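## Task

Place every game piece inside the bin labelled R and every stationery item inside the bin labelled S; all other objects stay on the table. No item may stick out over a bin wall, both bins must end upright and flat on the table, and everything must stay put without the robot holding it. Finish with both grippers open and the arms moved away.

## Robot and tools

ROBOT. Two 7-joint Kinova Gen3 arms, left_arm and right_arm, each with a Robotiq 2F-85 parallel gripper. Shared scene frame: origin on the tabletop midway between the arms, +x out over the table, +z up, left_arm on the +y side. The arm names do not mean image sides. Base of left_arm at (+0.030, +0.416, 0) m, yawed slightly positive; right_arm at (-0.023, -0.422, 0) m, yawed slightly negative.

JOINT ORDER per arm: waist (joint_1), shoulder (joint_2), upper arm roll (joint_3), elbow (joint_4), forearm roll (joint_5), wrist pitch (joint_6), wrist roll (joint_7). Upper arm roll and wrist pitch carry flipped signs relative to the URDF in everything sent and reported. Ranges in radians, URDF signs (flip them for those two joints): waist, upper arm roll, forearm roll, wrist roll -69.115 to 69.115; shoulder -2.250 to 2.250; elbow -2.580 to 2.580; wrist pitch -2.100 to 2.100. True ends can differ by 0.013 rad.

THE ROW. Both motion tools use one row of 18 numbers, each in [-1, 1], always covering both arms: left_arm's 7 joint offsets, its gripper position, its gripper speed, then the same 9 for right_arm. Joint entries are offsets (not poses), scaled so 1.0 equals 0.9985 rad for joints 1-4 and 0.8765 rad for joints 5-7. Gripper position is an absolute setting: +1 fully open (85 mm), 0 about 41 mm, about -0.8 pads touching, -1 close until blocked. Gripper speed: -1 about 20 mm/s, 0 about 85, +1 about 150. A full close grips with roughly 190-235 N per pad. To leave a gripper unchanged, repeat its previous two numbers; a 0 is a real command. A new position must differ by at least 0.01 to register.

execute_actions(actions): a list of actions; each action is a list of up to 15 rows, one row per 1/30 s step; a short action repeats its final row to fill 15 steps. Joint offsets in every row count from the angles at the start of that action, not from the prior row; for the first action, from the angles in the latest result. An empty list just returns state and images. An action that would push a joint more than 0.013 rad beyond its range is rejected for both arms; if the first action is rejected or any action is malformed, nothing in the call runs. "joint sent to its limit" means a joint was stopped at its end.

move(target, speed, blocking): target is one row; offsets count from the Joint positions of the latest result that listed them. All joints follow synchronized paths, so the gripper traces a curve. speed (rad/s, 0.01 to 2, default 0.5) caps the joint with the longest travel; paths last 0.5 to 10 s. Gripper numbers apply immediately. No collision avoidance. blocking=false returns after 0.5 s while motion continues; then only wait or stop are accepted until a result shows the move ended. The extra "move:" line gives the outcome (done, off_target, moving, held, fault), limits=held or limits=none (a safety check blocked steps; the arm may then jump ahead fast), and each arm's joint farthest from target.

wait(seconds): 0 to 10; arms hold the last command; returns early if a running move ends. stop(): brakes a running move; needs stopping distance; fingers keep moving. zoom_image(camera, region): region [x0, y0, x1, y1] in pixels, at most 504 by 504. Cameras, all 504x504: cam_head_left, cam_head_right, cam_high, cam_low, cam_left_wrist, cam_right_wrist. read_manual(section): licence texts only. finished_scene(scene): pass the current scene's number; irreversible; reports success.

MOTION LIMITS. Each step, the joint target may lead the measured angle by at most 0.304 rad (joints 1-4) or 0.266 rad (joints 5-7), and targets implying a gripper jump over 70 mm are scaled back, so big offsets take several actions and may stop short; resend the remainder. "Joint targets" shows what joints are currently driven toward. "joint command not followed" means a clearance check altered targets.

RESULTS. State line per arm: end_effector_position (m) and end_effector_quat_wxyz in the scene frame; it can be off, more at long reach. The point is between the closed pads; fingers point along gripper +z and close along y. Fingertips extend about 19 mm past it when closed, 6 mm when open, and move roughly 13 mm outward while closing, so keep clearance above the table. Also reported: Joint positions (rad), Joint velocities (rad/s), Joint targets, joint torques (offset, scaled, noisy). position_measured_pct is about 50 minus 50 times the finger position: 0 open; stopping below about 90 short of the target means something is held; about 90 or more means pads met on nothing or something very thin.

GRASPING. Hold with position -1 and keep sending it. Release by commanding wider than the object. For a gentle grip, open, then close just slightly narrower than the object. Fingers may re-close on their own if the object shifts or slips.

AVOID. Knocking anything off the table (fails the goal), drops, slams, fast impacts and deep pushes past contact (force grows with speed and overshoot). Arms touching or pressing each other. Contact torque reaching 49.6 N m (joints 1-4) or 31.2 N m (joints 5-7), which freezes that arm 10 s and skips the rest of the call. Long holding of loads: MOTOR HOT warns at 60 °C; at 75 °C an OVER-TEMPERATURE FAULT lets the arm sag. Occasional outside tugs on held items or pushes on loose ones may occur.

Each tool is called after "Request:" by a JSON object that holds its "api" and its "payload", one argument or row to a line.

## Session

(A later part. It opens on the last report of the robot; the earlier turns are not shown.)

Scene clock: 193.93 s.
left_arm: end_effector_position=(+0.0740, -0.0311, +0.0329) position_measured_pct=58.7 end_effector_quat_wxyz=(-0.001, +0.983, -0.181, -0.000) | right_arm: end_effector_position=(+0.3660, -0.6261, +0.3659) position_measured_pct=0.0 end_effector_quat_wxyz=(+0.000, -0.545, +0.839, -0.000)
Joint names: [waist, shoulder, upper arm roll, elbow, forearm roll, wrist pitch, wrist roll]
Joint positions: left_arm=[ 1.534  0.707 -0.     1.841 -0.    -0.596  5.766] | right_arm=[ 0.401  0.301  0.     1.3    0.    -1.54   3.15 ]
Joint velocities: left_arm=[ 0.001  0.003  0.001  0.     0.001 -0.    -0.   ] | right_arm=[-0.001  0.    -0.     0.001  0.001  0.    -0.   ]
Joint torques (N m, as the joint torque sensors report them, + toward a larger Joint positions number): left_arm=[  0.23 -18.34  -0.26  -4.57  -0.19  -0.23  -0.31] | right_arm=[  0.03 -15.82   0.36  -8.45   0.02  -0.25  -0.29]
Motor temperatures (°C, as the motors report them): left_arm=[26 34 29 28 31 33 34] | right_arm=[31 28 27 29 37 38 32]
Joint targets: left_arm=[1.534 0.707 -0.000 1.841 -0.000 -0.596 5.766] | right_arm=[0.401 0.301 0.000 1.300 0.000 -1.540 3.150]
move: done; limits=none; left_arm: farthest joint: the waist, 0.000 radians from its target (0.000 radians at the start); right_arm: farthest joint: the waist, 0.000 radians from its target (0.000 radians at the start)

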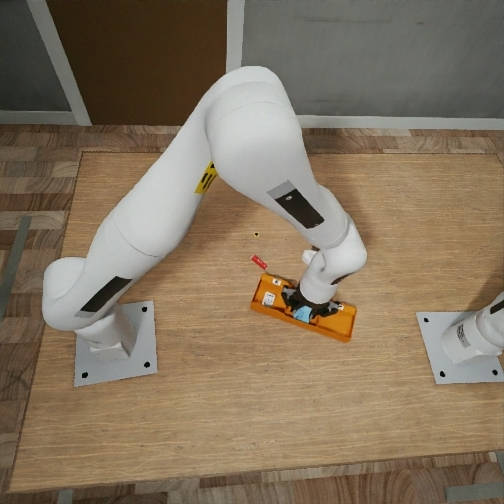

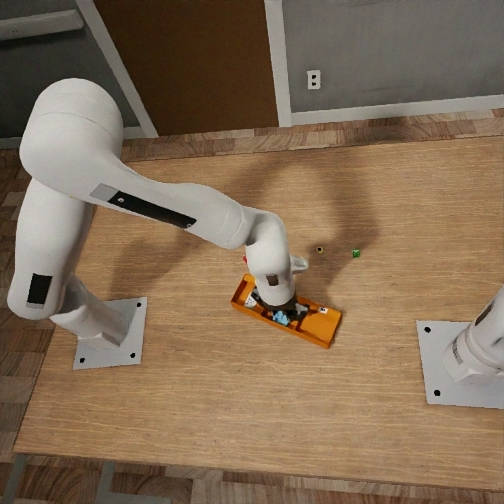

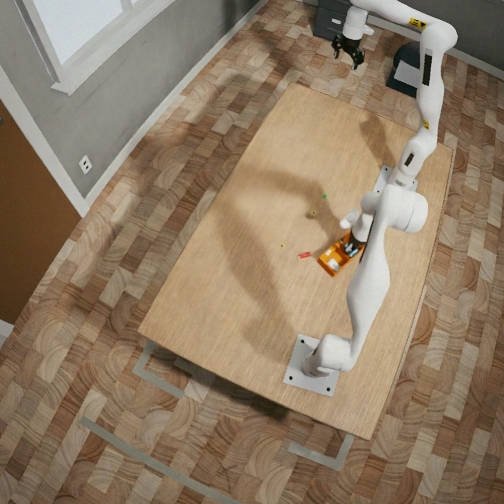

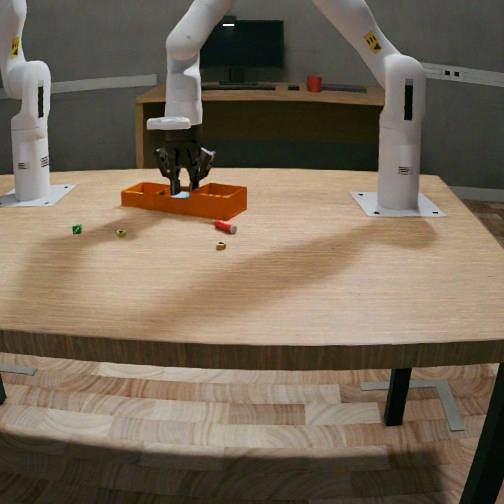

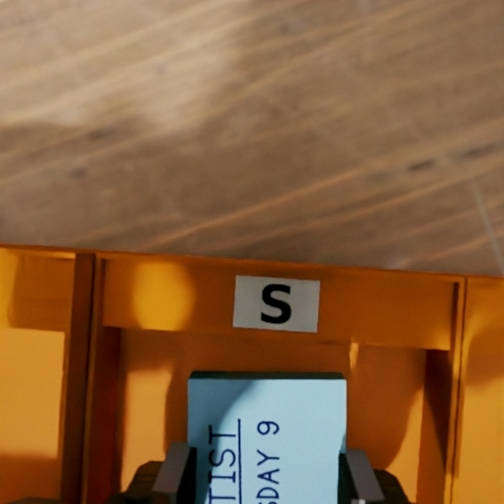

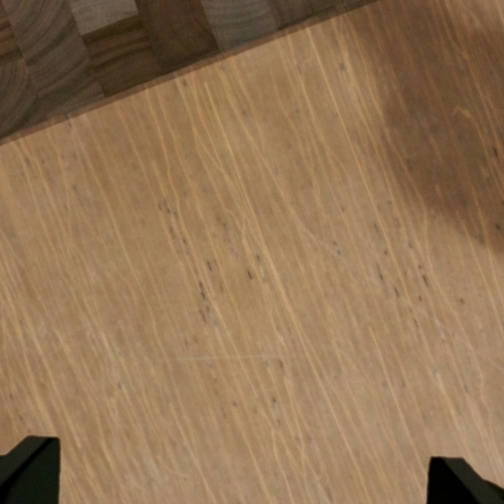

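Request:
{"api": "move", "payload": {
  "target": [0,0,0,0,0,0,0,0.05,0, 0,0,0,0,0,0,0,1,0]
}}

Request:
{"api": "move", "payload": {
  "target": [0,-0.14,0,-0.068,0,-0.234,0,0.05,0, 0,0,0,0,0,0,0,1,0],
  "speed": 0.6
}}

Request:
{"api": "move", "payload": {
  "target": [-0.272,0.367,0,-0.73,0,-0.414,-0.64,0.05,0, 0,0,0,0,0,0,0,1,0],
  "speed": 0.9
}}

Scene clock: 199.13 s.
left_arm: end_effector_position=(+0.0740, -0.0311, +0.0329) position_measured_pct=47.6 end_effector_quat_wxyz=(-0.001, +0.983, -0.181, -0.000) | right_arm: end_effector_position=(+0.3660, -0.6261, +0.3659) position_measured_pct=0.0 end_effector_quat_wxyz=(+0.000, -0.545, +0.839, -0.000)
Joint names: [waist, shoulder, upper arm roll, elbow, forearm roll, wrist pitch, wrist roll]
Joint positions: left_arm=[ 1.534  0.707 -0.     1.841 -0.    -0.596  5.766] | right_arm=[ 0.401  0.301  0.     1.3    0.    -1.54   3.15 ]
Joint velocities: left_arm=[ 0.    -0.    -0.001 -0.     0.    -0.    -0.002] | right_arm=[-0.001 -0.     0.     0.    -0.001  0.     0.   ]
Joint torques (N m, as the joint torque sensors report them, + toward a larger Joint positions number): left_arm=[  0.22 -18.28  -0.23  -4.62  -0.16  -0.11  -0.23] | right_arm=[  0.13 -15.96   0.42  -8.39   0.11  -0.38  -0.42]
Motor temperatures (°C, as the motors report them): left_arm=[26 34 29 28 31 33 34] | right_arm=[31 28 27 29 37 38 32]
Joint targets: left_arm=[1.534 0.707 -0.000 1.841 -0.000 -0.596 5.766] | right_arm=[0.401 0.301 0.000 1.300 0.000 -1.540 3.150]
move: done; limits=none; left_arm: farthest joint: the waist, 0.000 radians from its target (0.000 radians at the start); right_arm: farthest joint: the waist, 0.000 radians from its target (0.000 radians at the start)

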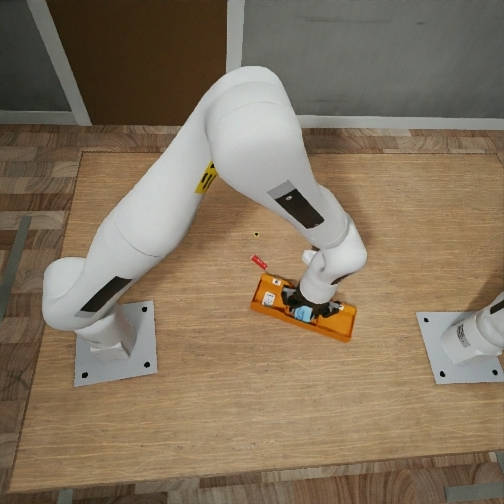

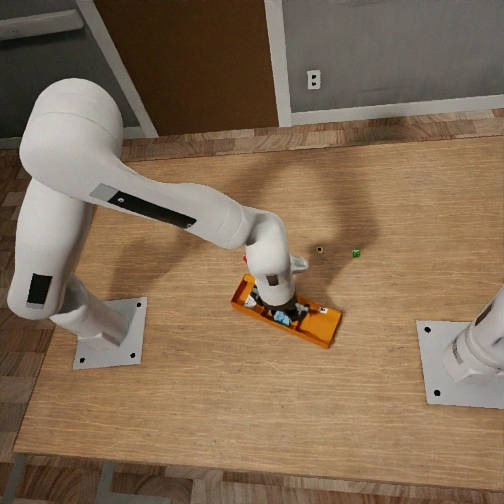

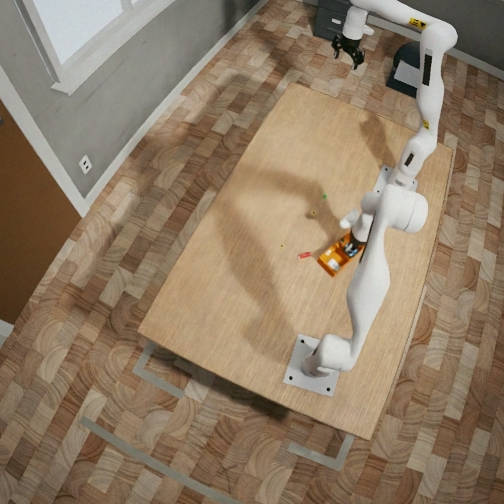

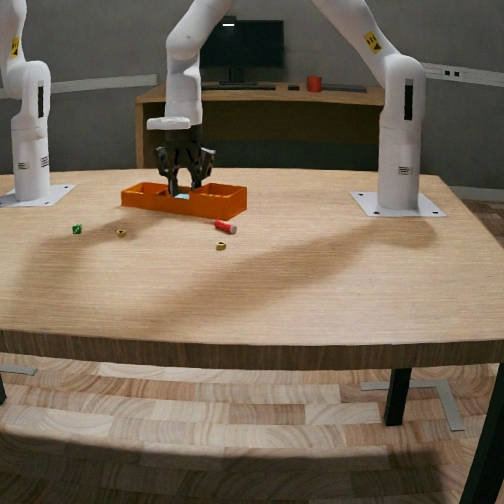

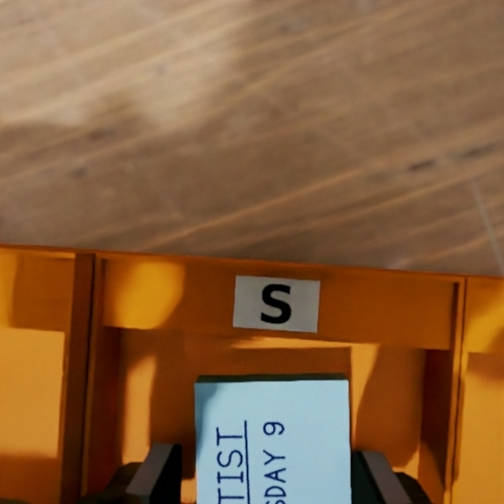

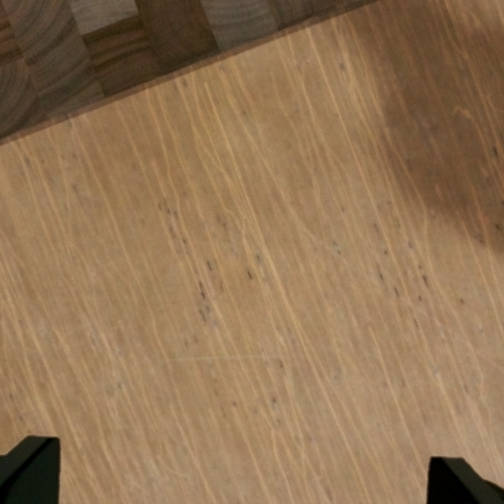

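Scene clock: 200.07 s.
left_arm: end_effector_position=(+0.0746, -0.0345, +0.1096) position_measured_pct=47.6 end_effector_quat_wxyz=(+0.000, +0.983, -0.181, +0.000) | right_arm: end_effector_position=(+0.3660, -0.6261, +0.3659) position_measured_pct=0.0 end_effector_quat_wxyz=(+0.000, -0.545, +0.839, -0.000)
Joint names: [waist, shoulder, upper arm roll, elbow, forearm roll, wrist pitch, wrist roll]
Joint positions: left_arm=[ 1.534  0.567 -0.     1.773 -0.    -0.801  5.766] | right_arm=[ 0.401  0.301  0.     1.3    0.    -1.54   3.15 ]
Joint velocities: left_arm=[-0.001 -0.002 -0.001  0.     0.001 -0.    -0.   ] | right_arm=[-0.001  0.001  0.    -0.    -0.     0.     0.   ]
Joint torques (N m, as the joint torque sensors report them, + toward a larger Joint positions number): left_arm=[  0.14 -17.75  -0.29  -5.93  -0.26  -0.24  -0.25] | right_arm=[  0.13 -15.87   0.18  -8.51   0.01  -0.18  -0.38]
Motor temperatures (°C, as the motors report them): left_arm=[26 34 29 28 31 33 34] | right_arm=[31 28 27 29 37 38 32]
Joint targets: left_arm=[1.534 0.567 -0.000 1.773 -0.000 -0.801 5.766] | right_arm=[0.401 0.301 0.000 1.300 0.000 -1.540 3.150]
move: done; limits=none; left_arm: farthest joint: the waist, 0.000 radians from its target (0.000 radians at the start); right_arm: farthest joint: the waist, 0.000 radians from its target (0.000 radians at the start)

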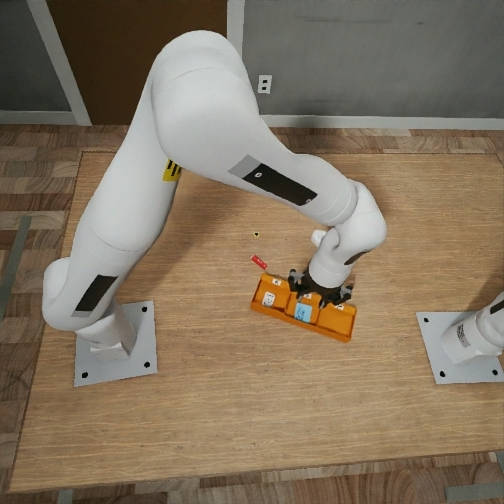

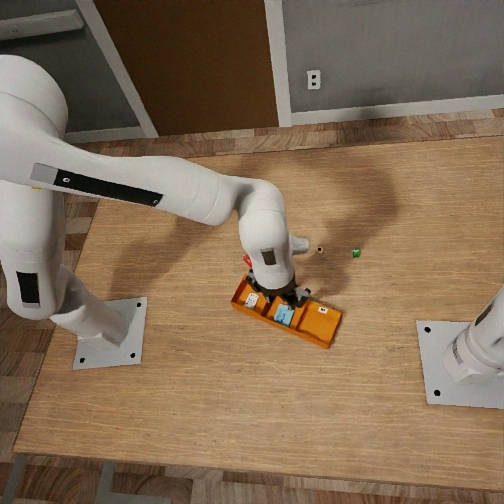

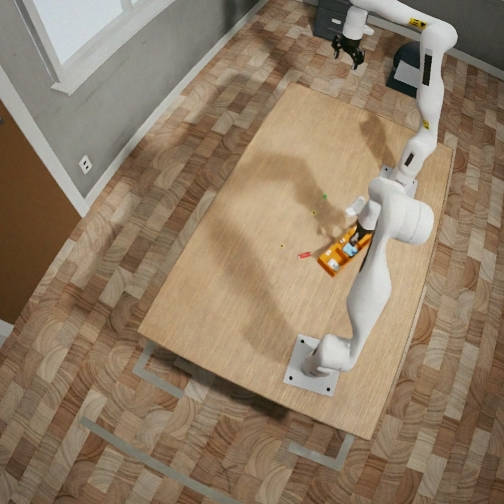

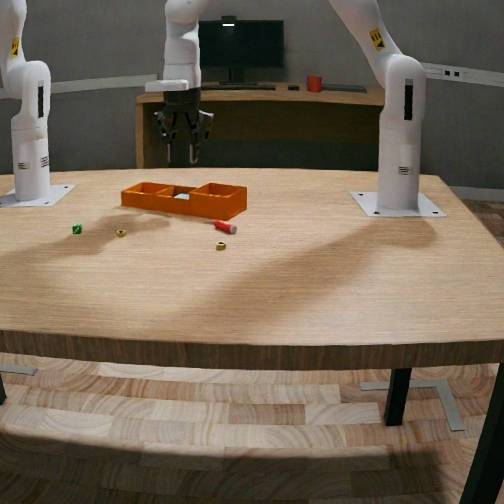

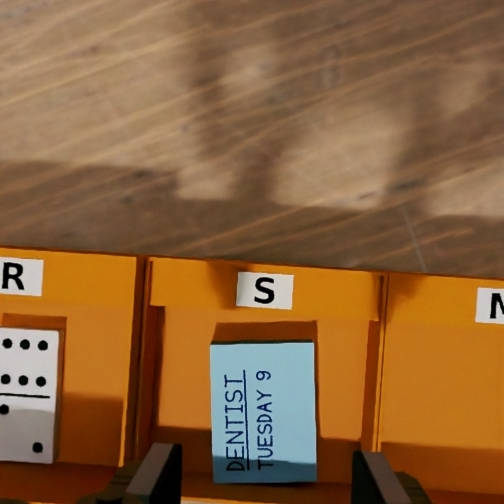

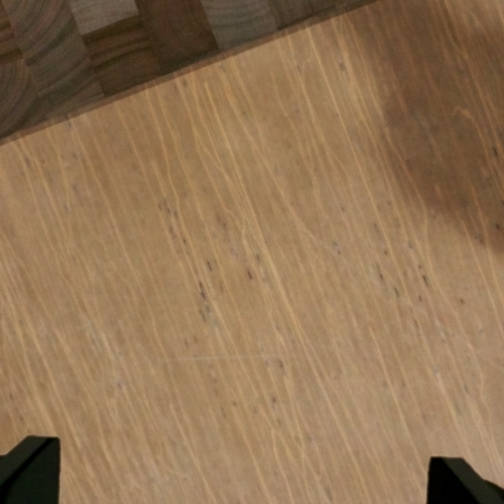

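Scene clock: 201.57 s.
left_arm: end_effector_position=(+0.2658, -0.1655, +0.0995) position_measured_pct=47.6 end_effector_quat_wxyz=(+0.000, +0.947, -0.321, +0.000) | right_arm: end_effector_position=(+0.3660, -0.6261, +0.3659) position_measured_pct=0.0 end_effector_quat_wxyz=(+0.000, -0.545, +0.839, -0.000)
Joint names: [waist, shoulder, upper arm roll, elbow, forearm roll, wrist pitch, wrist roll]
Joint positions: left_arm=[ 1.262  0.933 -0.     1.045 -0.    -1.164  5.205] | right_arm=[ 0.401  0.301  0.     1.3    0.    -1.54   3.15 ]
Joint velocities: left_arm=[-0.002  0.002 -0.    -0.    -0.001  0.     0.002] | right_arm=[-0.  0. -0. -0.  0. -0.  0.]
Joint torques (N m, as the joint torque sensors report them, + toward a larger Joint positions number): left_arm=[ -0.05 -25.17  -0.41  -7.65  -0.2   -0.14  -0.29] | right_arm=[  0.02 -15.93   0.23  -8.47   0.03  -0.08  -0.38]
Motor temperatures (°C, as the motors report them): left_arm=[26 34 29 28 31 33 34] | right_arm=[31 28 27 29 37 38 32]
Joint targets: left_arm=[1.262 0.934 -0.000 1.044 -0.000 -1.164 5.205] | right_arm=[0.401 0.301 0.000 1.300 0.000 -1.540 3.150]
move: done; limits=none; left_arm: farthest joint: the waist, 0.000 radians from its target (0.271 radians at the start); right_arm: farthest joint: the waist, 0.000 radians from its target (0.000 radians at the start)

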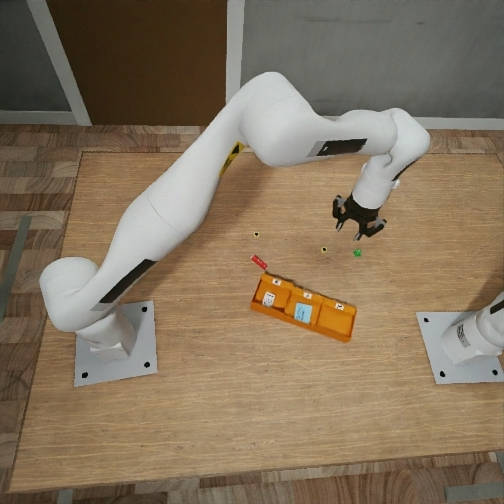

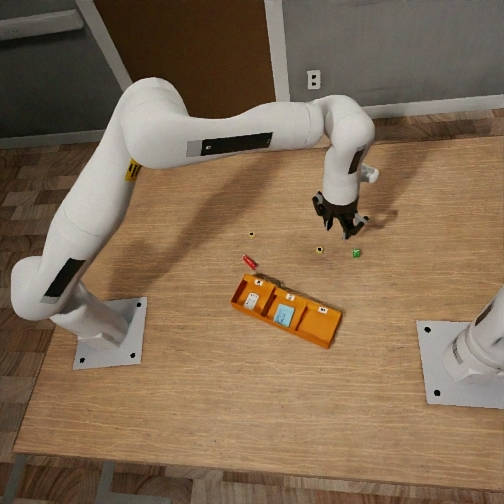

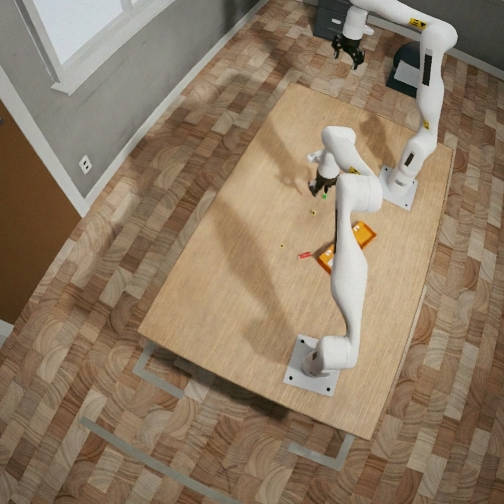

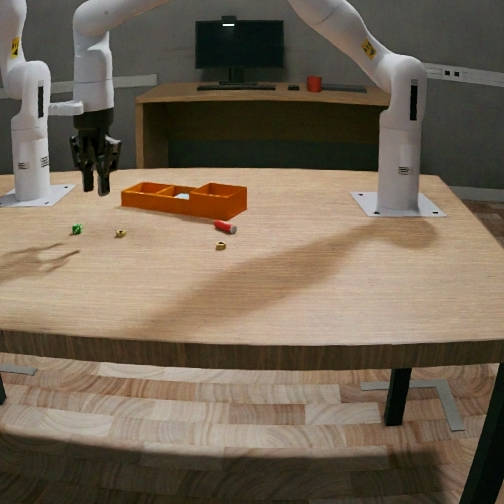

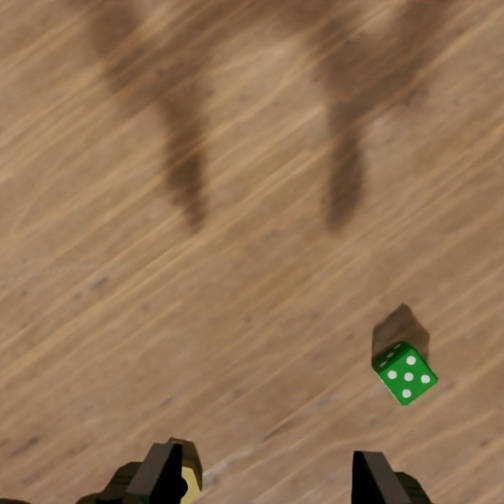

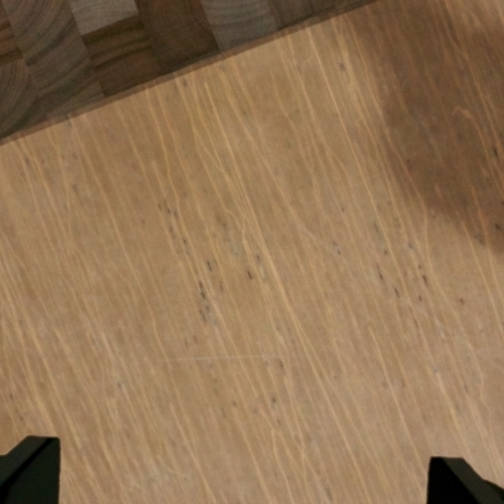

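Request:
{"api": "move", "payload": {
  "target": [0.057,0.145,0,-0.184,0,-0.044,0.822,0.05,0, 0,0,0,0,0,0,0,1,0],
  "speed": 0.7
}}

Scene clock: 211.43 s.
left_arm: end_effector_position=(+0.2458, -0.2128, +0.0595) position_measured_pct=47.6 end_effector_quat_wxyz=(+0.000, +1.000, +0.005, +0.000) | right_arm: end_effector_position=(+0.3660, -0.6261, +0.3659) position_measured_pct=0.0 end_effector_quat_wxyz=(+0.000, -0.545, +0.839, -0.000)
Joint names: [waist, shoulder, upper arm roll, elbow, forearm roll, wrist pitch, wrist roll]
Joint positions: left_arm=[ 1.319  1.078 -0.     0.861 -0.    -1.202  5.925] | right_arm=[ 0.401  0.301  0.     1.3    0.    -1.54   3.15 ]
Joint velocities: left_arm=[-0.     0.001 -0.001 -0.001  0.001 -0.    -0.001] | right_arm=[-0.001 -0.001 -0.     0.    -0.001 -0.    -0.   ]
Joint torques (N m, as the joint torque sensors report them, + toward a larger Joint positions number): left_arm=[  0.22 -26.01  -0.43  -7.74  -0.13  -0.15  -0.26] | right_arm=[  0.22 -15.94   0.32  -8.46   0.1   -0.27  -0.31]
Motor temperatures (°C, as the motors report them): left_arm=[26 34 29 28 31 33 34] | right_arm=[31 28 27 29 37 38 32]
Joint targets: left_arm=[1.319 1.078 -0.000 0.861 -0.000 -1.202 5.925] | right_arm=[0.401 0.301 0.000 1.300 0.000 -1.540 3.150]
move: done; limits=none; left_arm: farthest joint: the wrist roll, 0.001 radians from its target (0.721 radians at the start); right_arm: farthest joint: the waist, 0.000 radians from its target (0.000 radians at the start)

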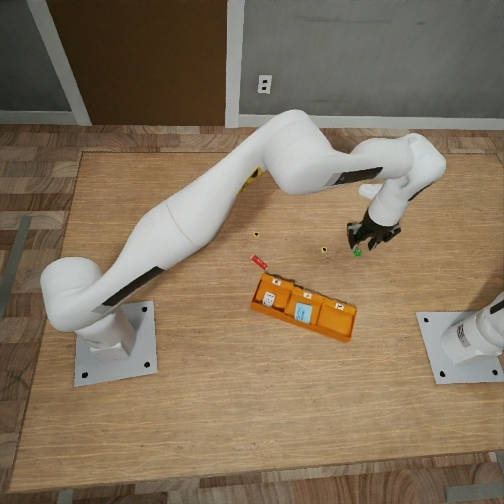

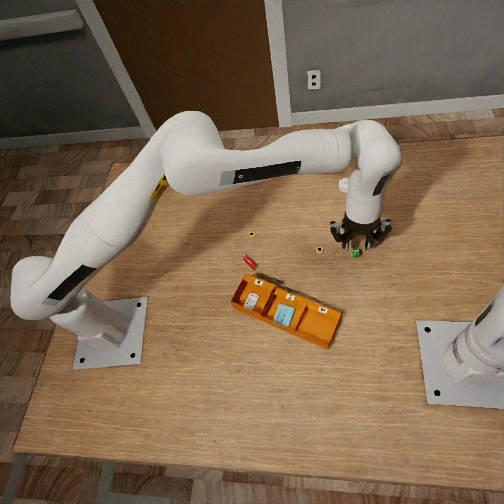

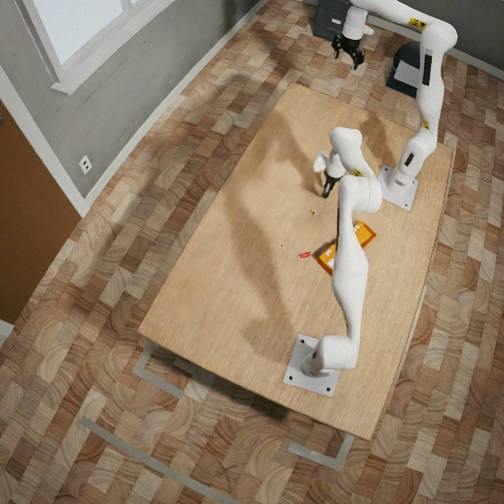

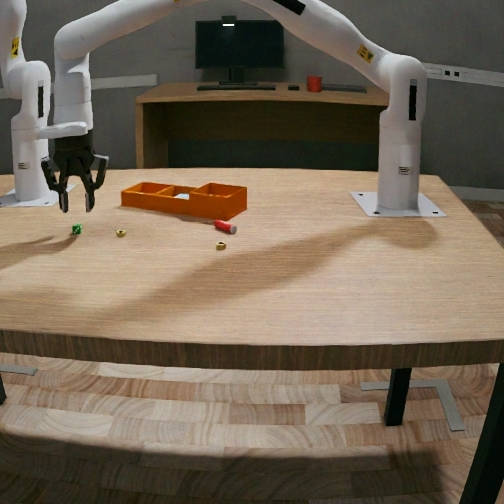

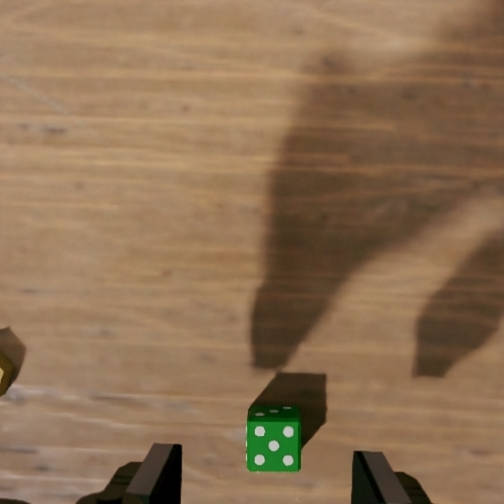

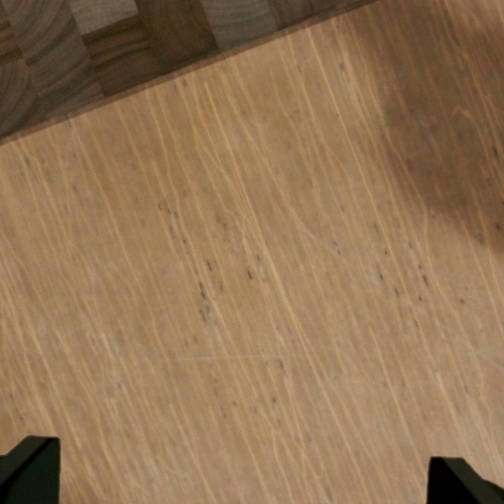

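Request:
{"api": "move", "payload": {
  "target": [0,0.046,0,0.025,0,0.081,0,0.05,0, 0,0,0,0,0,0,0,1,0],
  "speed": 0.2
}}

Scene clock: 217.07 s.
left_arm: end_effector_position=(+0.2458, -0.2129, +0.0219) position_measured_pct=47.6 end_effector_quat_wxyz=(+0.000, +1.000, +0.005, +0.000) | right_arm: end_effector_position=(+0.3660, -0.6261, +0.3659) position_measured_pct=0.0 end_effector_quat_wxyz=(+0.000, -0.545, +0.839, -0.000)
Joint names: [waist, shoulder, upper arm roll, elbow, forearm roll, wrist pitch, wrist roll]
Joint positions: left_arm=[ 1.319  1.124 -0.     0.886 -0.    -1.131  5.925] | right_arm=[ 0.401  0.301  0.     1.3    0.    -1.54   3.15 ]
Joint velocities: left_arm=[ 0.001  0.001  0.    -0.     0.     0.001  0.001] | right_arm=[ 0.    -0.001 -0.     0.     0.    -0.001  0.   ]
Joint torques (N m, as the joint torque sensors report them, + toward a larger Joint positions number): left_arm=[  0.24 -26.43  -0.42  -7.6   -0.11  -0.09  -0.26] | right_arm=[  0.13 -15.8    0.16  -8.3    0.01  -0.31  -0.34]
Motor temperatures (°C, as the motors report them): left_arm=[26 34 29 28 31 33 34] | right_arm=[31 28 27 29 37 38 32]
Joint targets: left_arm=[1.319 1.124 -0.000 0.886 -0.000 -1.131 5.925] | right_arm=[0.401 0.301 0.000 1.300 0.000 -1.540 3.150]
move: done; limits=none; left_arm: farthest joint: the waist, 0.000 radians from its target (0.000 radians at the start); right_arm: farthest joint: the waist, 0.000 radians from its target (0.000 radians at the start)

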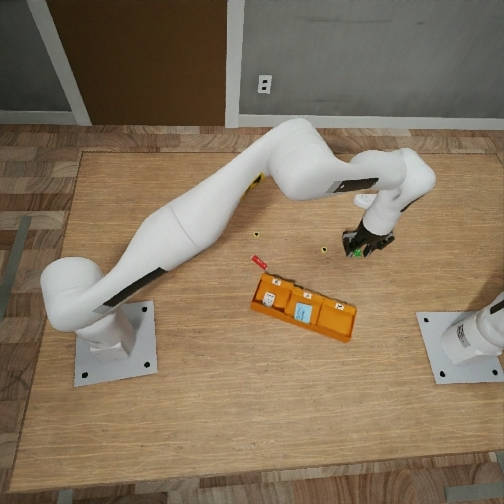

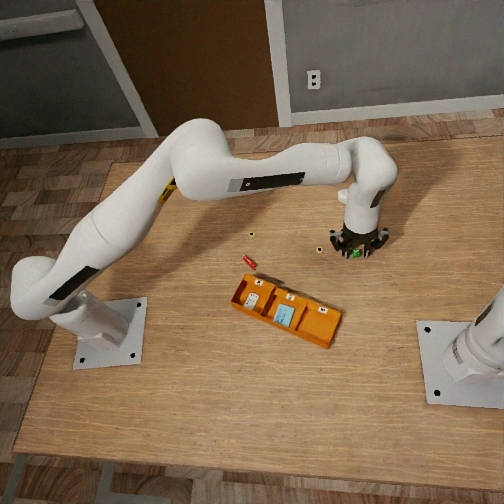

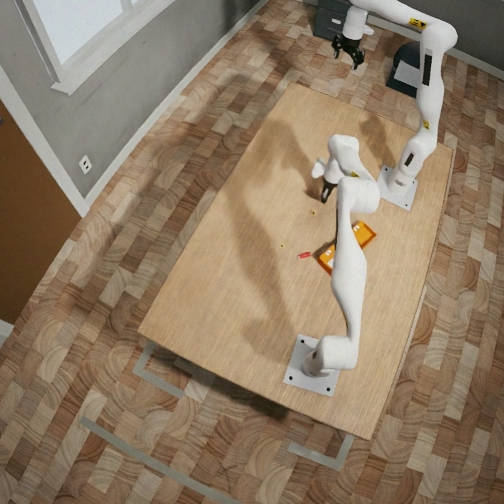

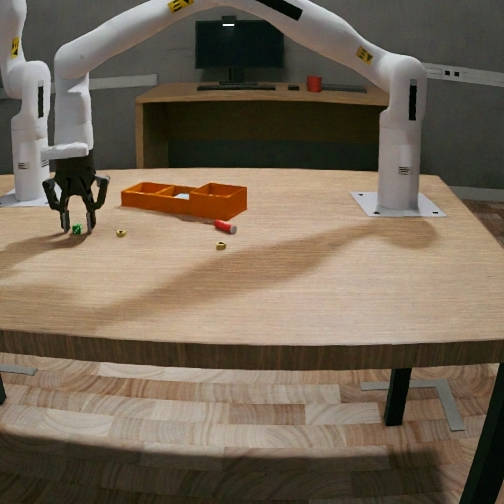

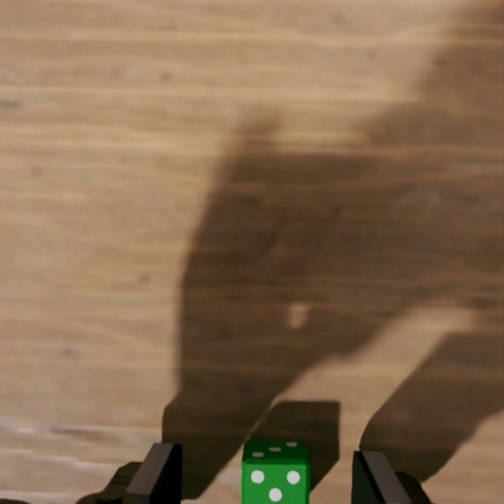

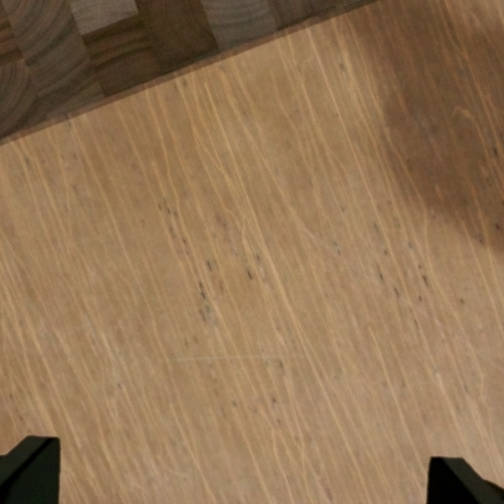

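Request:
{"api": "move", "payload": {
  "target": [0,0,0,0,0,0,0,-1,-0.3, 0,0,0,0,0,0,0,1,0]
}}

Scene clock: 220.37 s.
left_arm: end_effector_position=(+0.2459, -0.2130, +0.0223) position_measured_pct=79.8 end_effector_quat_wxyz=(+0.001, +1.000, +0.005, +0.000) | right_arm: end_effector_position=(+0.3660, -0.6261, +0.3659) position_measured_pct=0.0 end_effector_quat_wxyz=(+0.000, -0.545, +0.839, -0.000)
Joint names: [waist, shoulder, upper arm roll, elbow, forearm roll, wrist pitch, wrist roll]
Joint positions: left_arm=[ 1.319  1.123 -0.     0.886 -0.    -1.131  5.925] | right_arm=[ 0.401  0.301  0.     1.3    0.    -1.54   3.15 ]
Joint velocities: left_arm=[ 0.     0.001 -0.    -0.    -0.    -0.    -0.   ] | right_arm=[ 0.     0.002 -0.    -0.002  0.     0.001 -0.   ]
Joint torques (N m, as the joint torque sensors report them, + toward a larger Joint positions number): left_arm=[  0.19 -26.03  -0.52  -7.41  -0.24  -0.08  -0.25] | right_arm=[  0.18 -15.87   0.12  -8.35   0.13  -0.16  -0.38]
Motor temperatures (°C, as the motors report them): left_arm=[26 34 29 28 31 33 34] | right_arm=[31 28 27 29 37 38 32]
Joint targets: left_arm=[1.319 1.124 -0.000 0.886 -0.000 -1.131 5.925] | right_arm=[0.401 0.301 0.000 1.300 0.000 -1.540 3.150]
move: done; limits=none; left_arm: farthest joint: the shoulder, 0.001 radians from its target (0.000 radians at the start); right_arm: farthest joint: the waist, 0.000 radians from its target (0.000 radians at the start)

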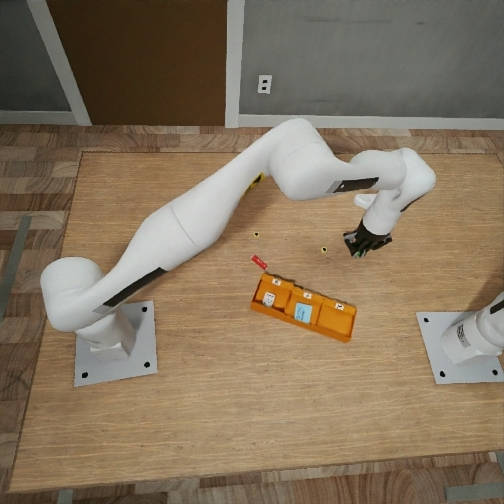

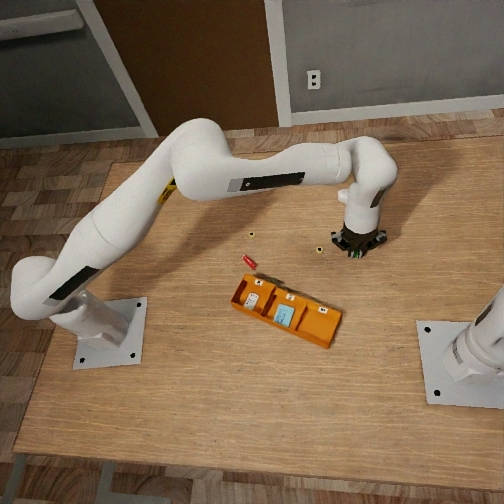

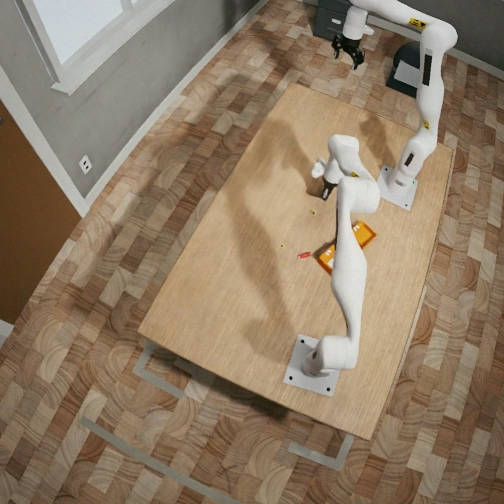

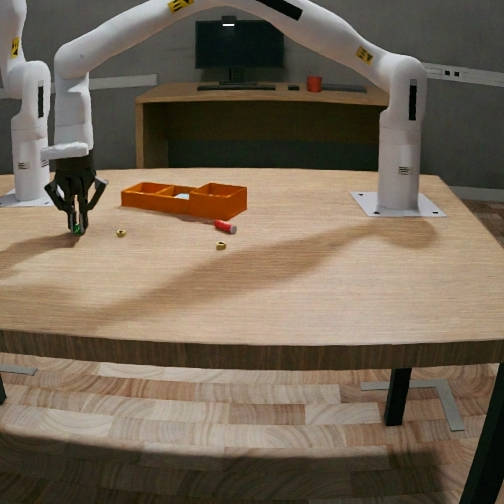

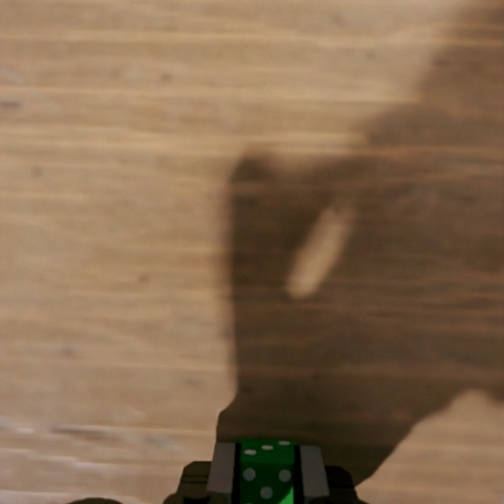

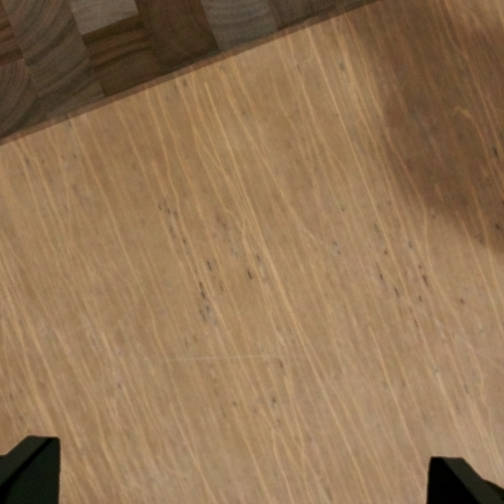

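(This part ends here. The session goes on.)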